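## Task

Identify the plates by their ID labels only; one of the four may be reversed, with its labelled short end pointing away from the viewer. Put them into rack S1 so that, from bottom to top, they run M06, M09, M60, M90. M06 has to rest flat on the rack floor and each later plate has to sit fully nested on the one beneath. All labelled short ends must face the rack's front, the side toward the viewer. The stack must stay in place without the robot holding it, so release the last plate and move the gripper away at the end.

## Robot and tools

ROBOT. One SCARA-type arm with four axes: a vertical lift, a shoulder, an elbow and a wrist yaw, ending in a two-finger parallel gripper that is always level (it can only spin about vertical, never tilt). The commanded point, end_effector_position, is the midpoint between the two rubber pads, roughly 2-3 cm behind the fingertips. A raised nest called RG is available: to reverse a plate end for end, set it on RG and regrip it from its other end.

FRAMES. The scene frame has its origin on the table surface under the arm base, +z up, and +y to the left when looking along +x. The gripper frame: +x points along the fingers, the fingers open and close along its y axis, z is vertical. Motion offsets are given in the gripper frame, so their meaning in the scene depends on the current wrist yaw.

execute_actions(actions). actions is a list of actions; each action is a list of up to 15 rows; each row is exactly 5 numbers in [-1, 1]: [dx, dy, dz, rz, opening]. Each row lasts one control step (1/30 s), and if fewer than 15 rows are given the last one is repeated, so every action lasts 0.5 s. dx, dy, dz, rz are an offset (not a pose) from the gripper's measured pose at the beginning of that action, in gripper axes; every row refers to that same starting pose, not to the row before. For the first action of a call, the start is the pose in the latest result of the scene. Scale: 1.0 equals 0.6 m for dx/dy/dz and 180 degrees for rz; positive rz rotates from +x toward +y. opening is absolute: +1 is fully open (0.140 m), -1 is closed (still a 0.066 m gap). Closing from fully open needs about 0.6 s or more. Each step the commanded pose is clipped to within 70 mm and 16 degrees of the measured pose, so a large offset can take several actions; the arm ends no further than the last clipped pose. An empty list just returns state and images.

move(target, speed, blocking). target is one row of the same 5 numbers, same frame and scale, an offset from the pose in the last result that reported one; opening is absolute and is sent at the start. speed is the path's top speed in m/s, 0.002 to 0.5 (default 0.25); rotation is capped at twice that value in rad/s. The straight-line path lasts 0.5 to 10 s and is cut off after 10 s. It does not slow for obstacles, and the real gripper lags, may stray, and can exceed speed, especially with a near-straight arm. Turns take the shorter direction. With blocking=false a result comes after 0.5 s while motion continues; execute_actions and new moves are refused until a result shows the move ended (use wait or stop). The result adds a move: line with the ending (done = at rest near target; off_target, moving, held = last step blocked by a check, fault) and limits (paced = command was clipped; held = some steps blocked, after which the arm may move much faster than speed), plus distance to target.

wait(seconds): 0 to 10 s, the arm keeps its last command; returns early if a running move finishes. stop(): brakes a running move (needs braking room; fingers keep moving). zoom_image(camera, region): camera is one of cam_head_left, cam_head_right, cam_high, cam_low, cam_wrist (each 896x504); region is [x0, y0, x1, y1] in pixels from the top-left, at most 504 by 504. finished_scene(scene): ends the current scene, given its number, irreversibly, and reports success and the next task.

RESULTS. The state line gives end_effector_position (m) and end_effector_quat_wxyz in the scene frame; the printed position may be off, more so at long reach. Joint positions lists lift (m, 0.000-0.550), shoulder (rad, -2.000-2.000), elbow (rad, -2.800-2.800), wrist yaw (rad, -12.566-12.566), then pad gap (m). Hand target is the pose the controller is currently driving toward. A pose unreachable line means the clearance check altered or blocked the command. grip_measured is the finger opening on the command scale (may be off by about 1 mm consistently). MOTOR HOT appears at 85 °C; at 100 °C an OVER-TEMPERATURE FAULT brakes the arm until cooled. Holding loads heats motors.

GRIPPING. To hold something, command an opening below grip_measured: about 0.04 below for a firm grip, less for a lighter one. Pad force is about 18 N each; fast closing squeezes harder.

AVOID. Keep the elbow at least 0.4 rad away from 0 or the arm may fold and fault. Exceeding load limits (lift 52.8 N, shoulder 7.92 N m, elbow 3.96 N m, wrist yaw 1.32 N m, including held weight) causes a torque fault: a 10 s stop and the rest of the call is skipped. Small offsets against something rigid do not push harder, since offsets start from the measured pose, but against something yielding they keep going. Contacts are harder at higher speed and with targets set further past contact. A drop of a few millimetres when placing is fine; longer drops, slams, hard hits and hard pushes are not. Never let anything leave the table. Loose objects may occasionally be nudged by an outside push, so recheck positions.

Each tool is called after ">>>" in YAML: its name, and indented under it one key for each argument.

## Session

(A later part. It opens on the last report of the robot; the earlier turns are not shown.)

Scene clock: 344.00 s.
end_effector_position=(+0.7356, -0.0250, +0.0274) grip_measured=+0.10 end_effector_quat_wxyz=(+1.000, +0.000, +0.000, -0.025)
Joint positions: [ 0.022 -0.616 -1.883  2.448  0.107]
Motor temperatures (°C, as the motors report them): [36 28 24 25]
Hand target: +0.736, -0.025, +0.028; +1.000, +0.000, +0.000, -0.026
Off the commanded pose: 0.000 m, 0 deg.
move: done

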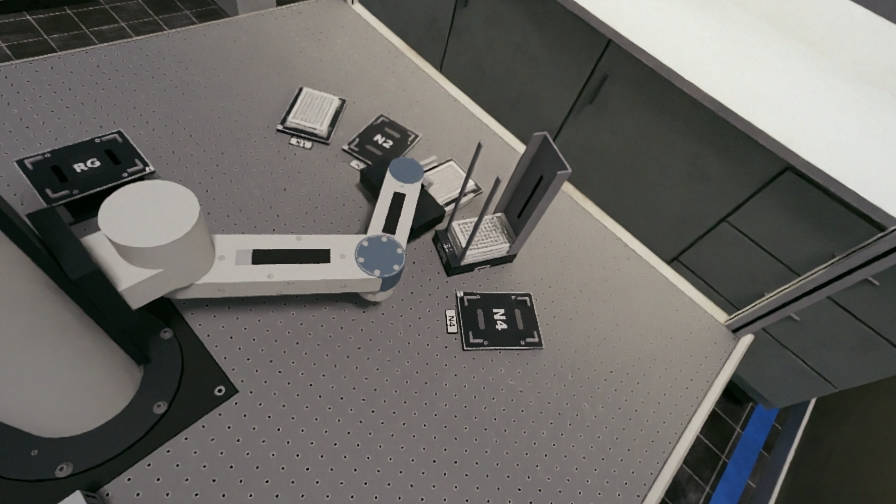

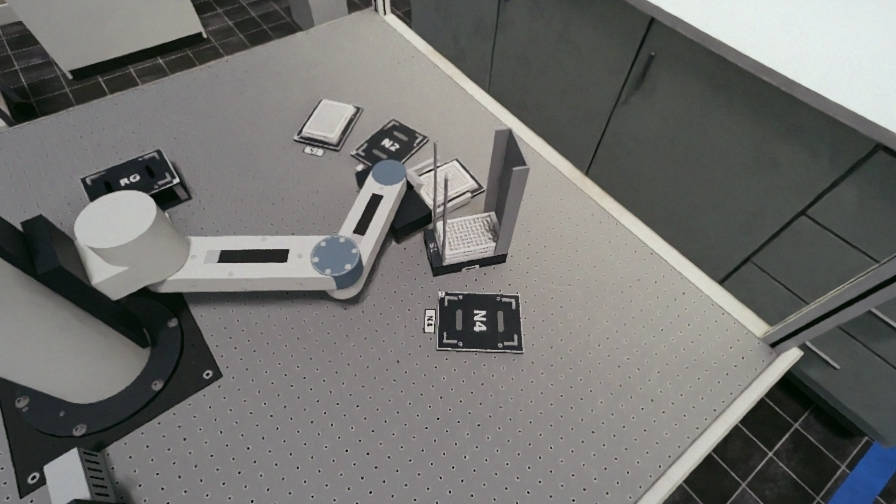

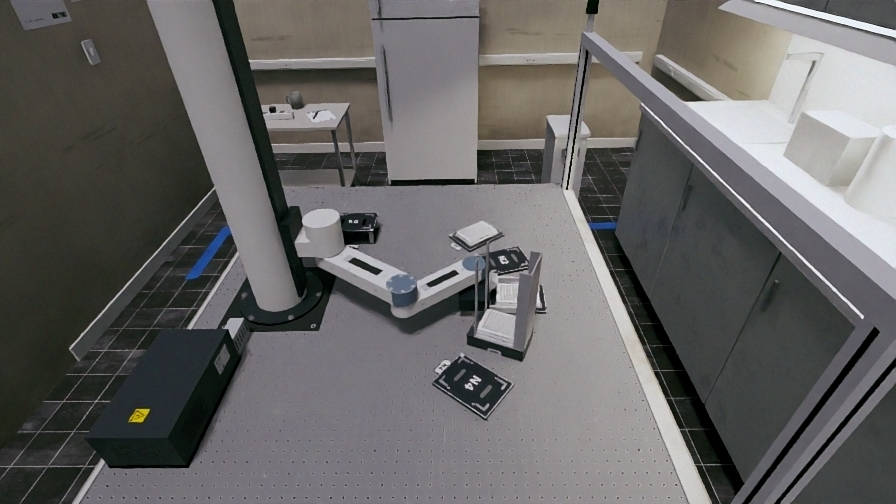

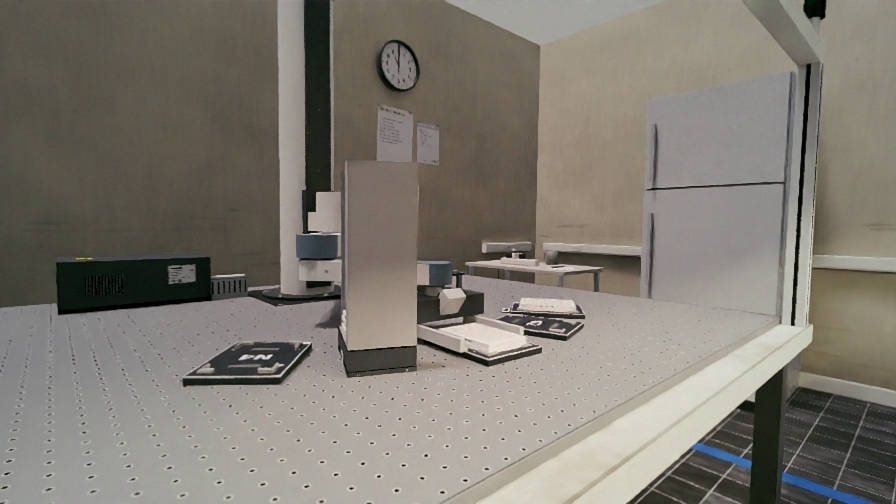

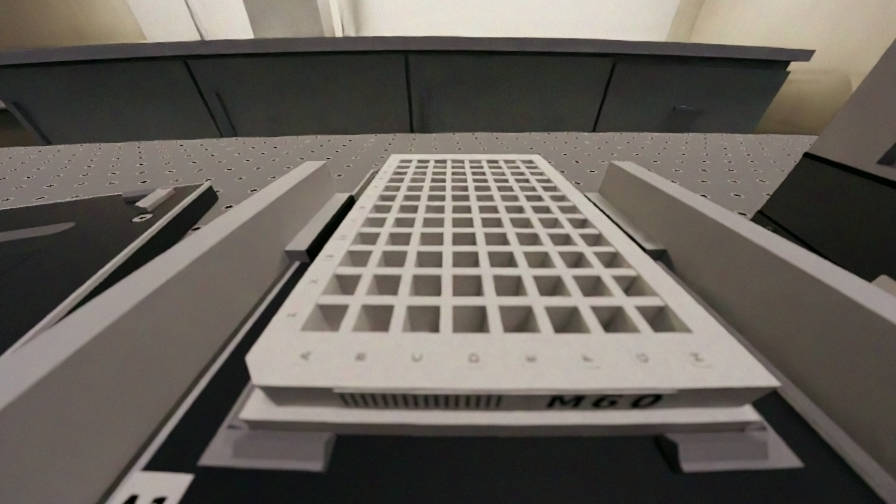

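Letters at ~357; nudge +0.15 mm, grasp, lift.

>>> execute_actions:
  actions:
    - [[0.0003,0.0005,0,0,0],[0.0003,0.0005,0,0,-0.1],[0.0003,0.0005,0,0,-0.2],[0.0003,0.0005,0,0,-0.3],[0.0003,0.0005,0,0,-0.36],[0.0003,0.0005,0,0,-0.41],[0.0003,0.0005,0,0,-0.44],[0.0003,0.0005,0,0,-0.47],[0.0003,0.0005,0,0,-0.49],[0.0003,0.0005,0,0,-0.51],[0.0003,0.0005,0,0,-0.53],[0.0003,0.0005,0,0,-0.55],[0.0003,0.0005,0,0,-0.56]]
    - [[0,0,0,0,-0.56],[0,0,0,0,-0.56],[0,0,0,0,-0.56],[0,0,0,0,-0.56],[0,0,0.002,0,-0.56],[0,0,0.004,0,-0.56],[0,0,0.006,0,-0.56],[0,0,0.009,0,-0.56],[0,0,0.012,0,-0.56],[0,0,0.015,0,-0.56],[0,0,0.018,0,-0.56],[0,0,0.021,0,-0.56],[0,0,0.024,0,-0.56]]

>>> move:
  target: [0,0.01,0.467,0,-0.56]
  speed: 0.4

Scene clock: 362.80 s.
end_effector_position=(+0.7357, -0.0247, +0.0420) grip_measured=-0.50 end_effector_quat_wxyz=(+1.000, +0.000, +0.000, -0.025)
Joint positions: [ 0.037 -0.614 -1.885  2.448  0.085]
Motor temperatures (°C, as the motors report them): [36 28 24 25]
Hand target: +0.736, -0.025, +0.042; +1.000, +0.000, +0.000, -0.025
Off the commanded pose: 0.000 m, 0 deg.

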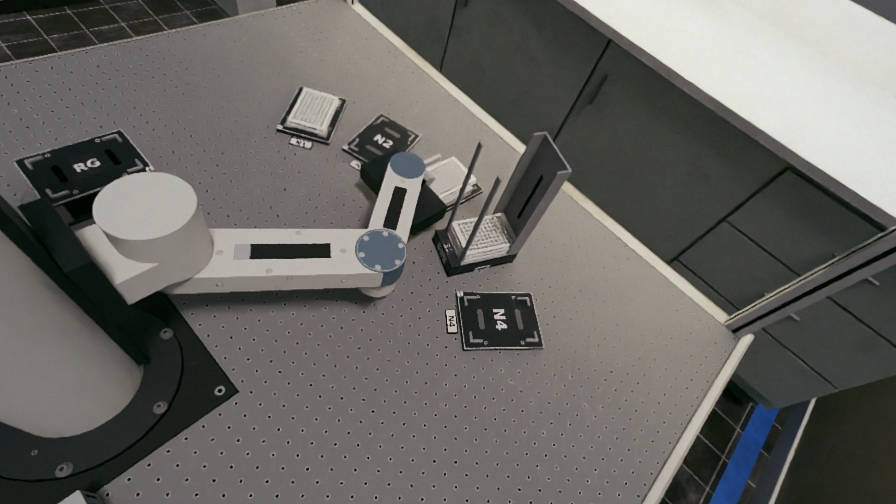

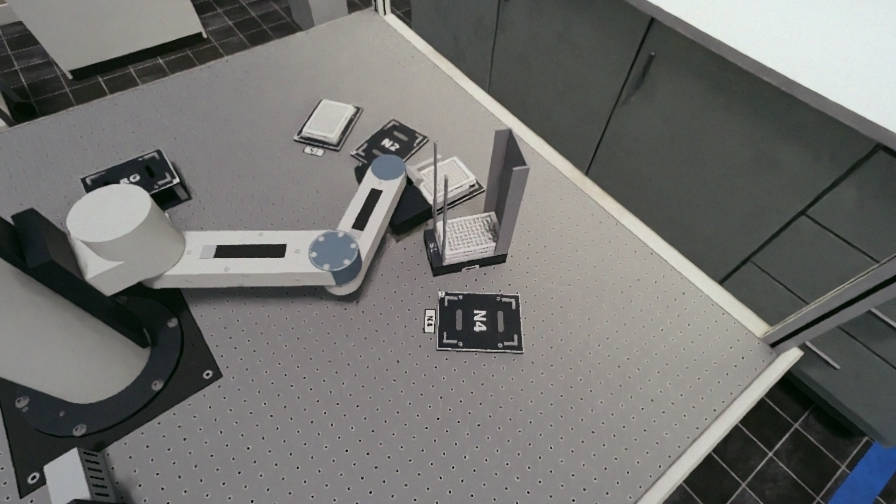

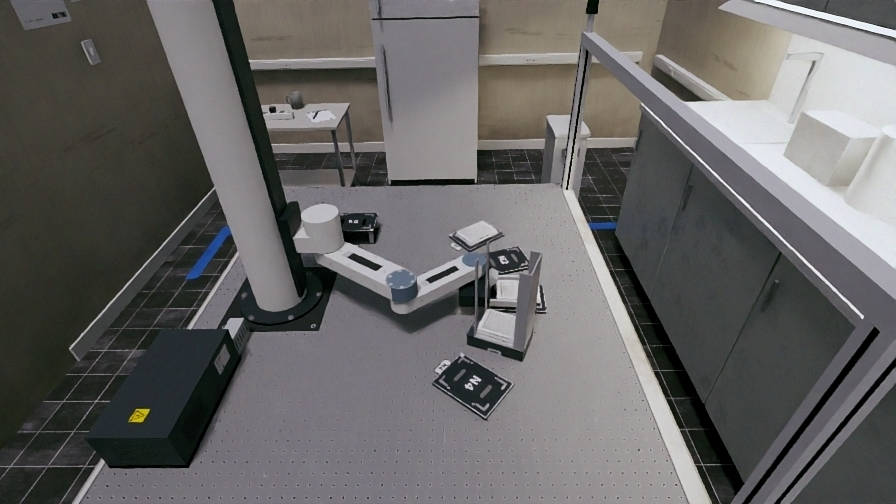

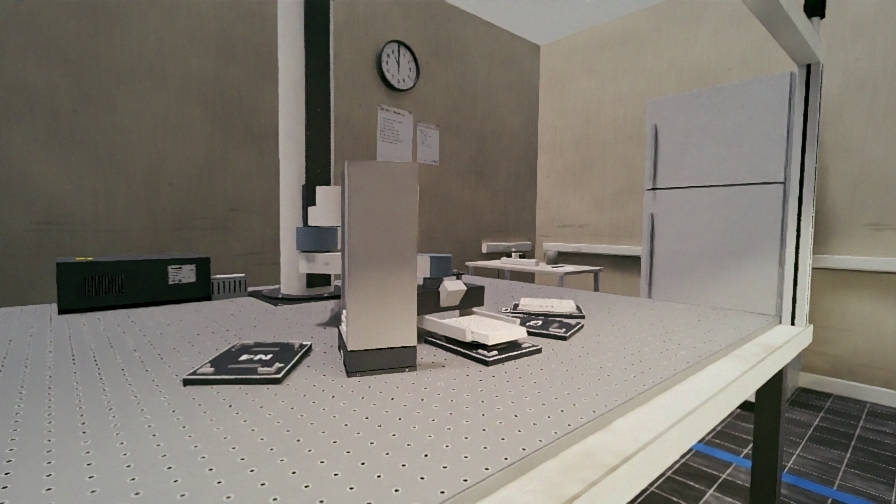

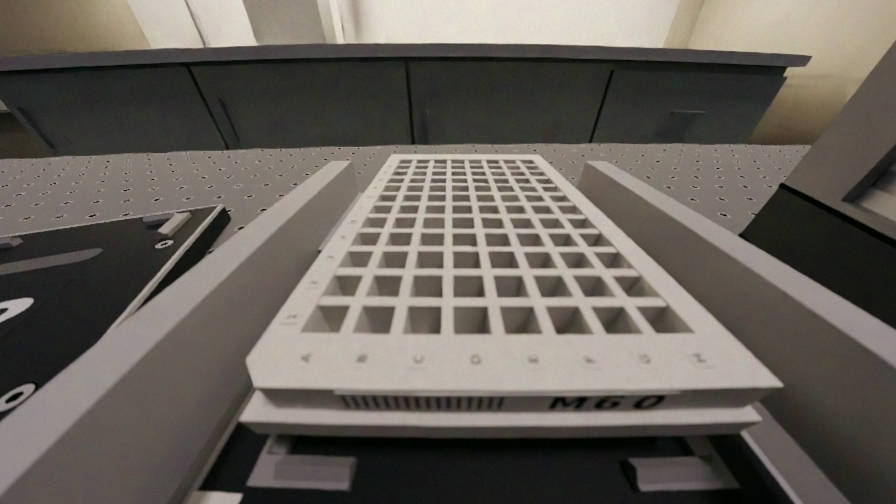

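Scene clock: 364.03 s.
end_effector_position=(+0.7360, -0.0187, +0.3223) grip_measured=-0.50 end_effector_quat_wxyz=(+1.000, +0.000, +0.000, -0.025)
Joint positions: [ 0.317 -0.6   -1.885  2.435  0.085]
Motor temperatures (°C, as the motors report them): [36 28 24 25]
Hand target: +0.736, -0.019, +0.322; +1.000, +0.000, +0.000, -0.025
Off the commanded pose: 0.000 m, 0 deg.
move: done

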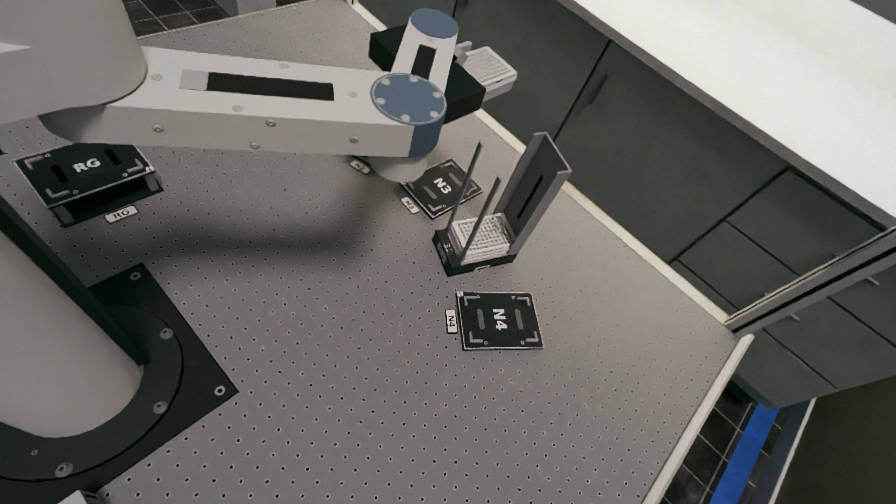

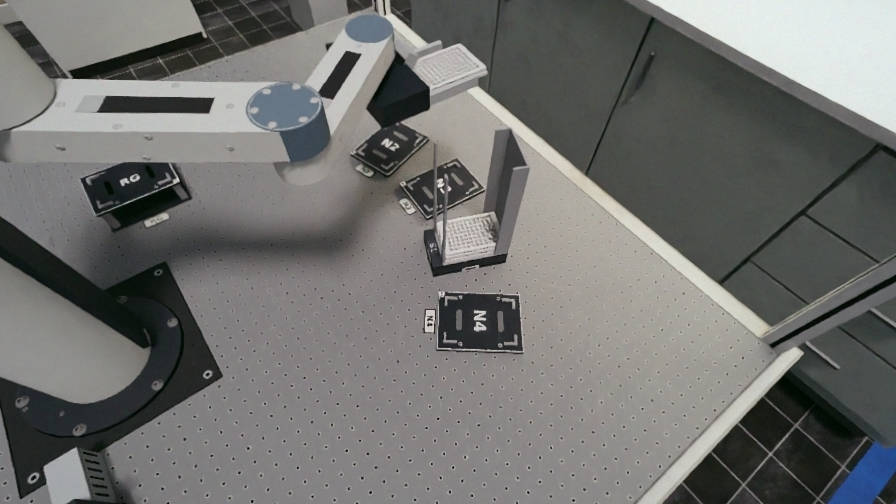

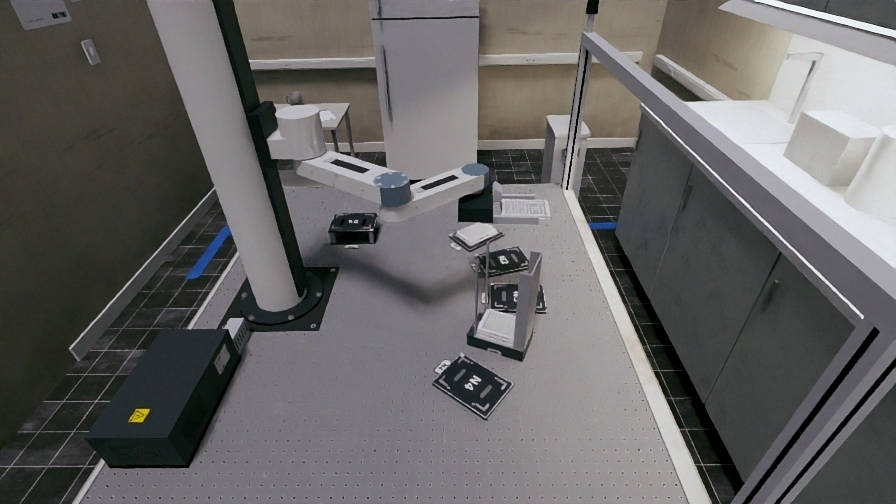

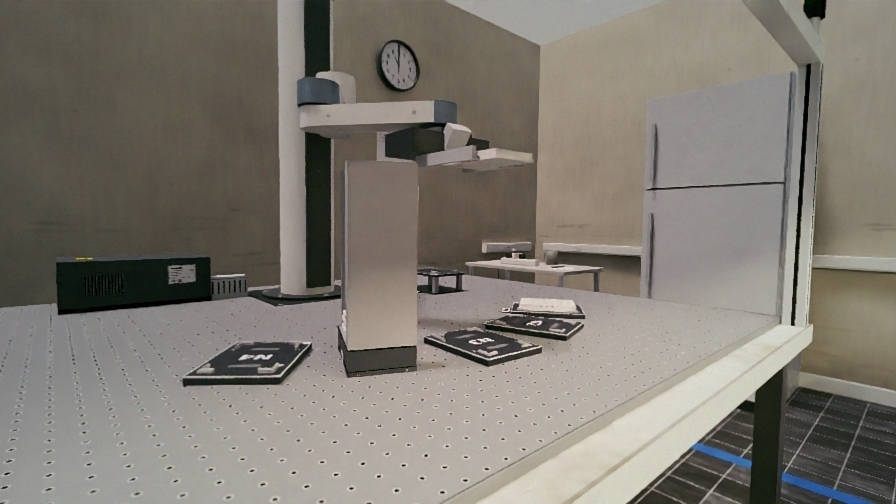

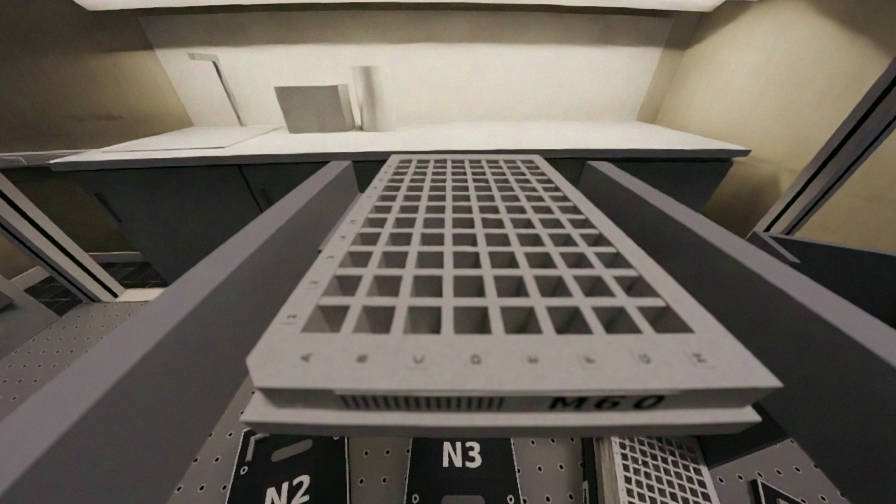

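>>> move:
  target: [-0.0813,-0.3055,0,-0.1097,-0.56]
  speed: 0.35

Scene clock: 368.73 s.
end_effector_position=(+0.6778, -0.1994, +0.3223) grip_measured=-0.50 end_effector_quat_wxyz=(+0.980, +0.000, +0.000, -0.197)
Joint positions: [ 0.317 -1.    -1.756  2.36   0.085]
Motor temperatures (°C, as the motors report them): [36 28 24 25]
Hand target: +0.678, -0.199, +0.322; +0.981, +0.000, +0.000, -0.196
Off the commanded pose: 0.000 m, 0 deg.
move: done

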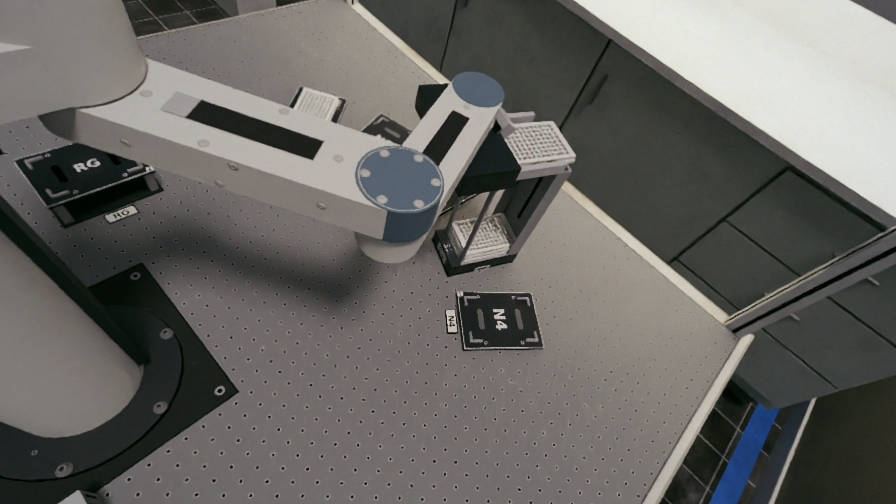

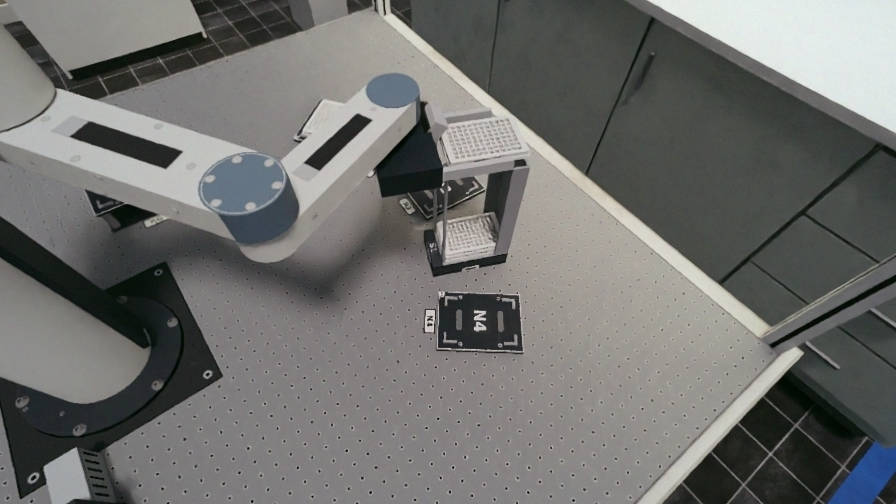

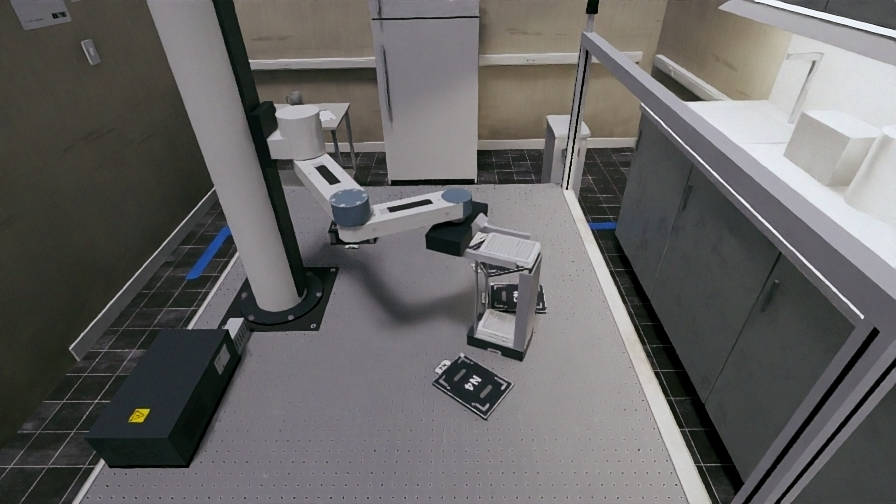

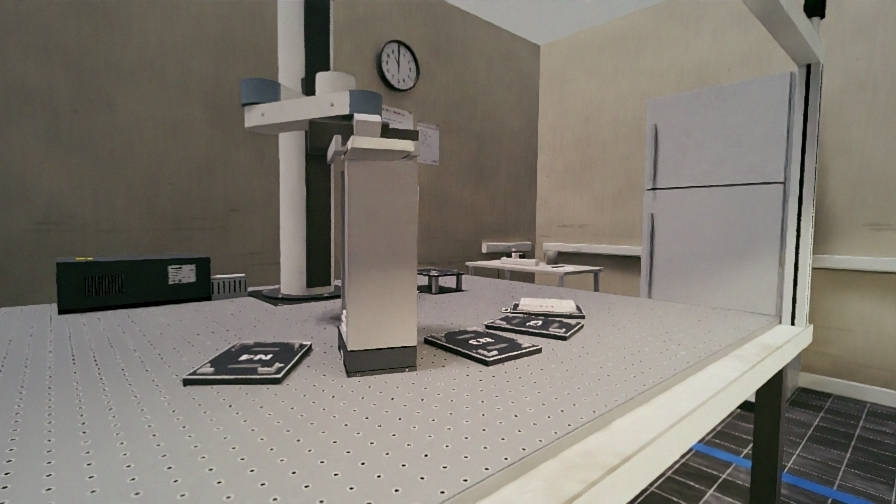

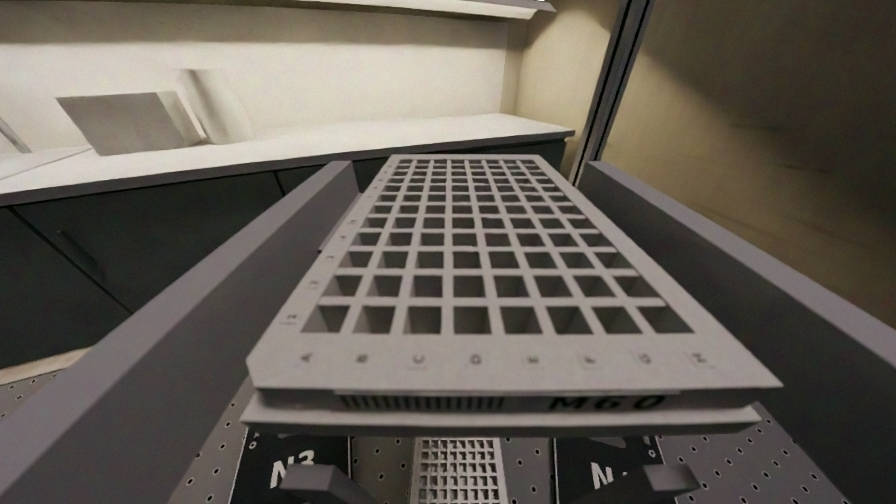

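>>> move:
  target: [0.0002,0.0003,-0.027,0.0003,-0.56]
  speed: 0.06

>>> move:
  target: [0,0,-0.012,0,-0.56]
  speed: 0.012

Scene clock: 377.87 s.
end_effector_position=(+0.6779, -0.1994, +0.3060) grip_measured=-0.50 end_effector_quat_wxyz=(+0.981, +0.000, +0.000, -0.196)
Joint positions: [ 0.301 -1.    -1.757  2.361  0.085]
Motor temperatures (°C, as the motors report them): [36 28 24 25]
Hand target: +0.678, -0.199, +0.306; +0.981, +0.000, +0.000, -0.196
Off the commanded pose: 0.000 m, 0 deg.
move: done

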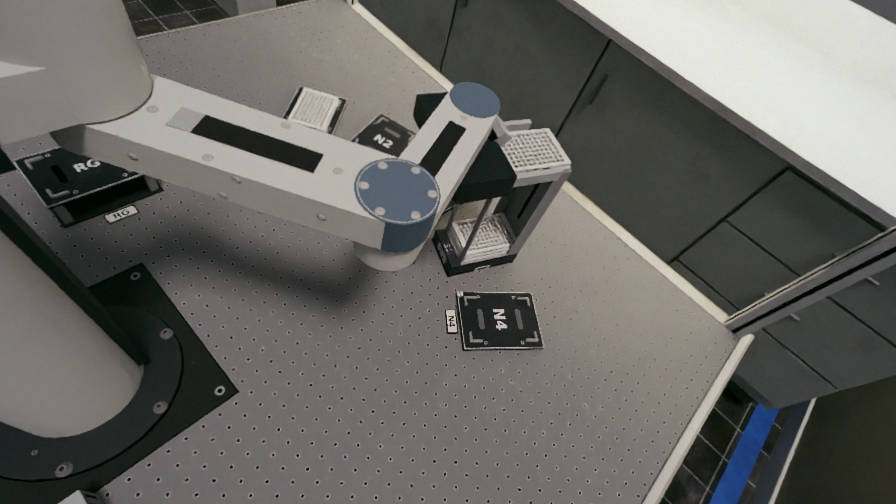

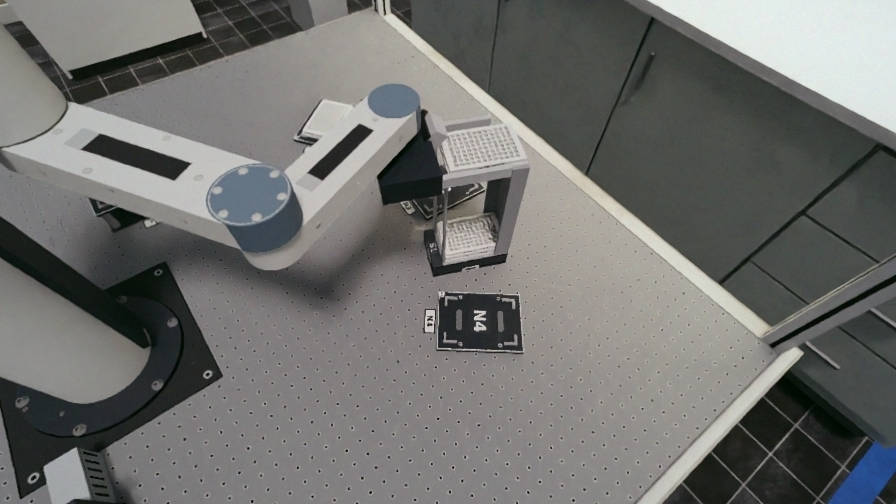

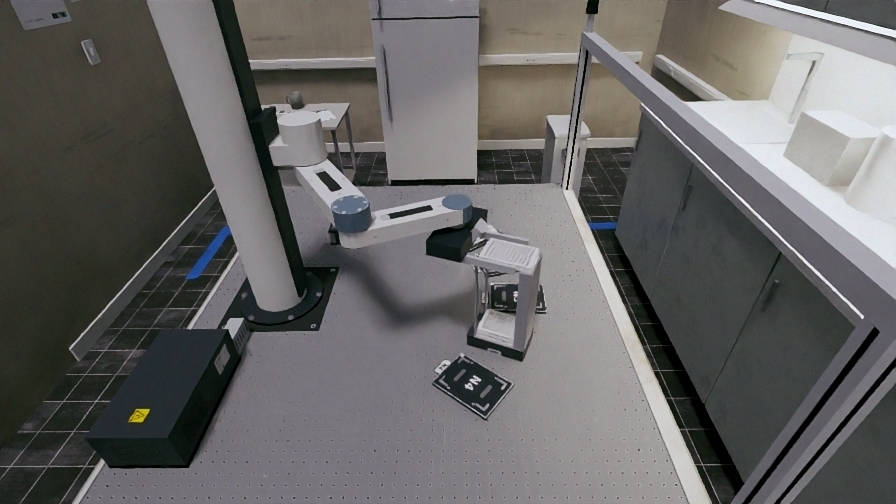

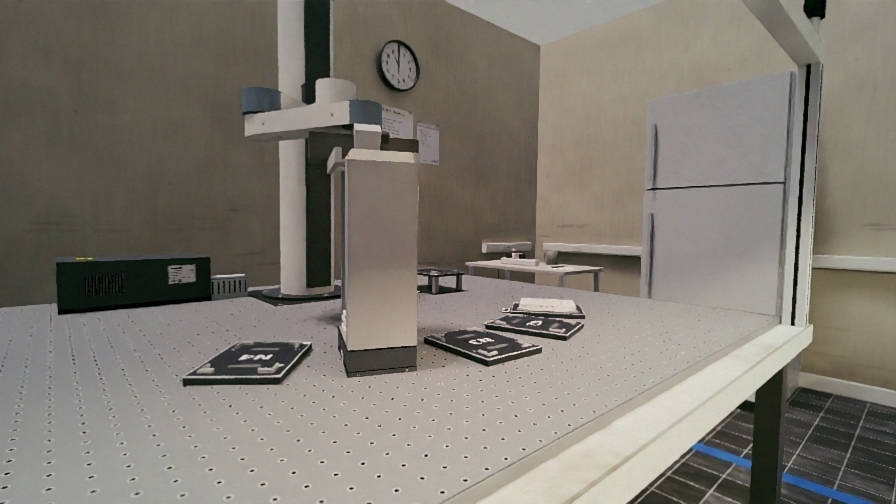

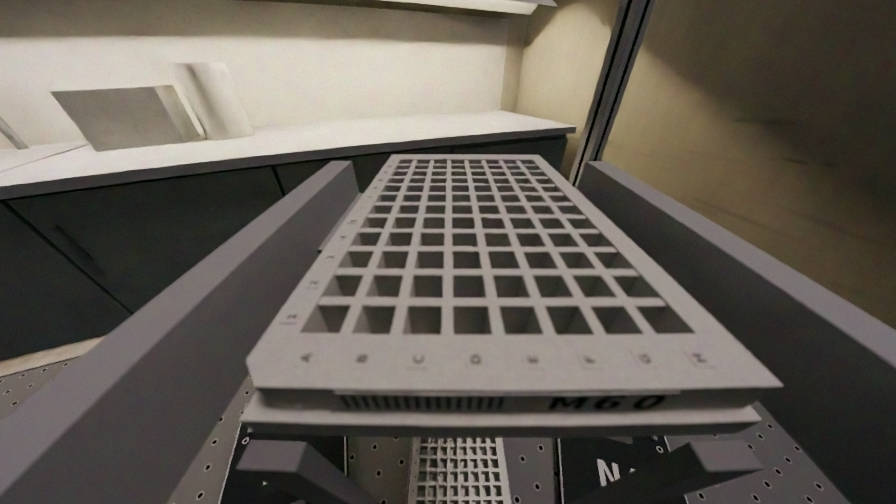

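Scene clock: 378.70 s.
end_effector_position=(+0.6779, -0.1994, +0.2988) grip_measured=-0.50 end_effector_quat_wxyz=(+0.981, +0.000, +0.000, -0.196)
Joint positions: [ 0.294 -1.    -1.757  2.361  0.085]
Motor temperatures (°C, as the motors report them): [36 28 24 25]
Hand target: +0.678, -0.199, +0.299; +0.981, +0.000, +0.000, -0.196
Off the commanded pose: 0.000 m, 0 deg.
move: done

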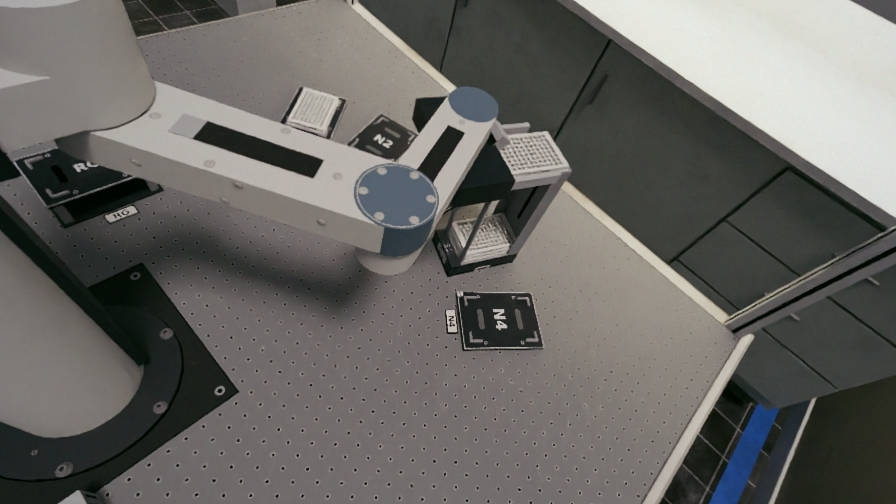

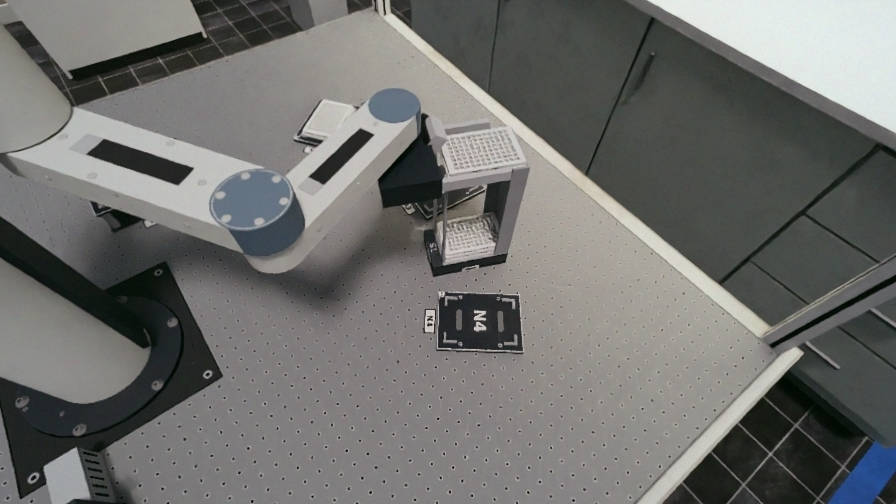

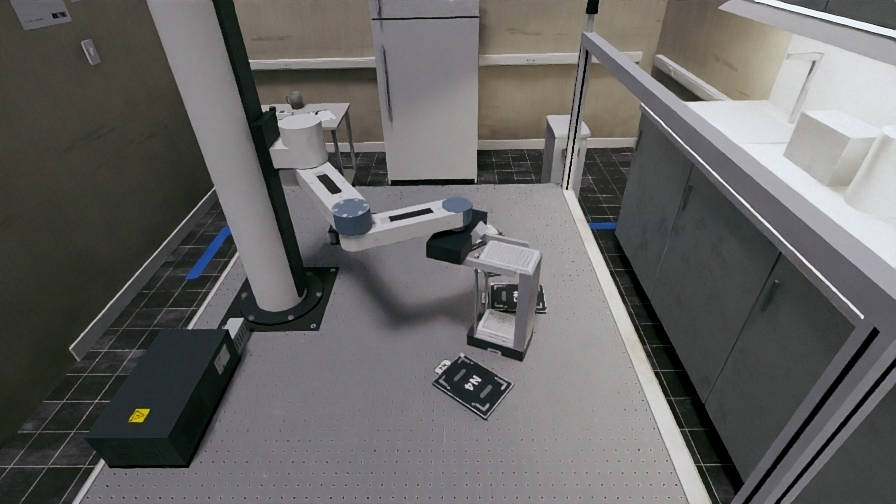

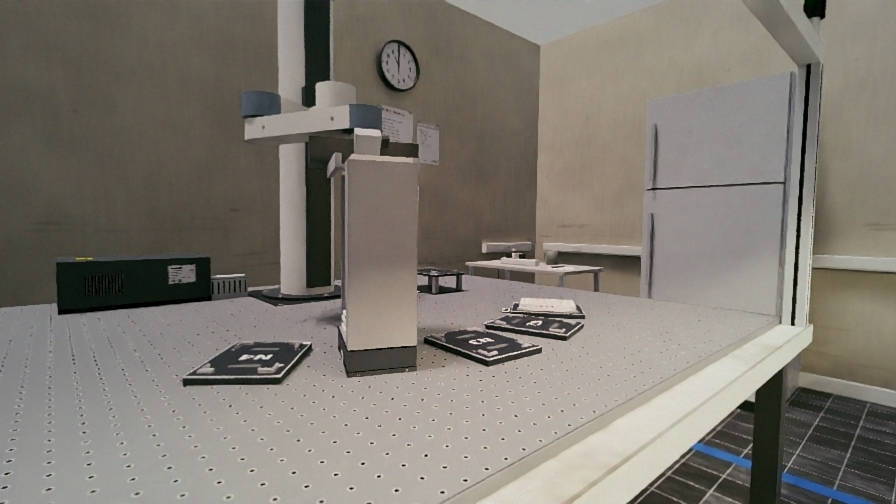

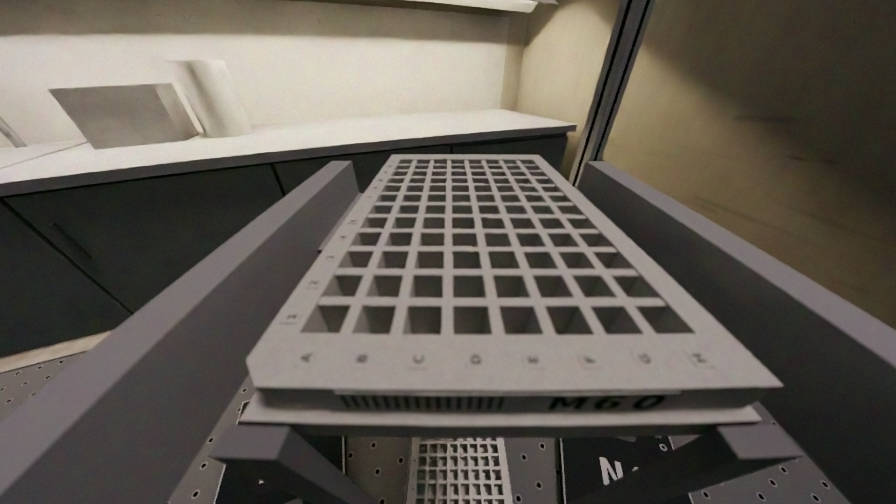

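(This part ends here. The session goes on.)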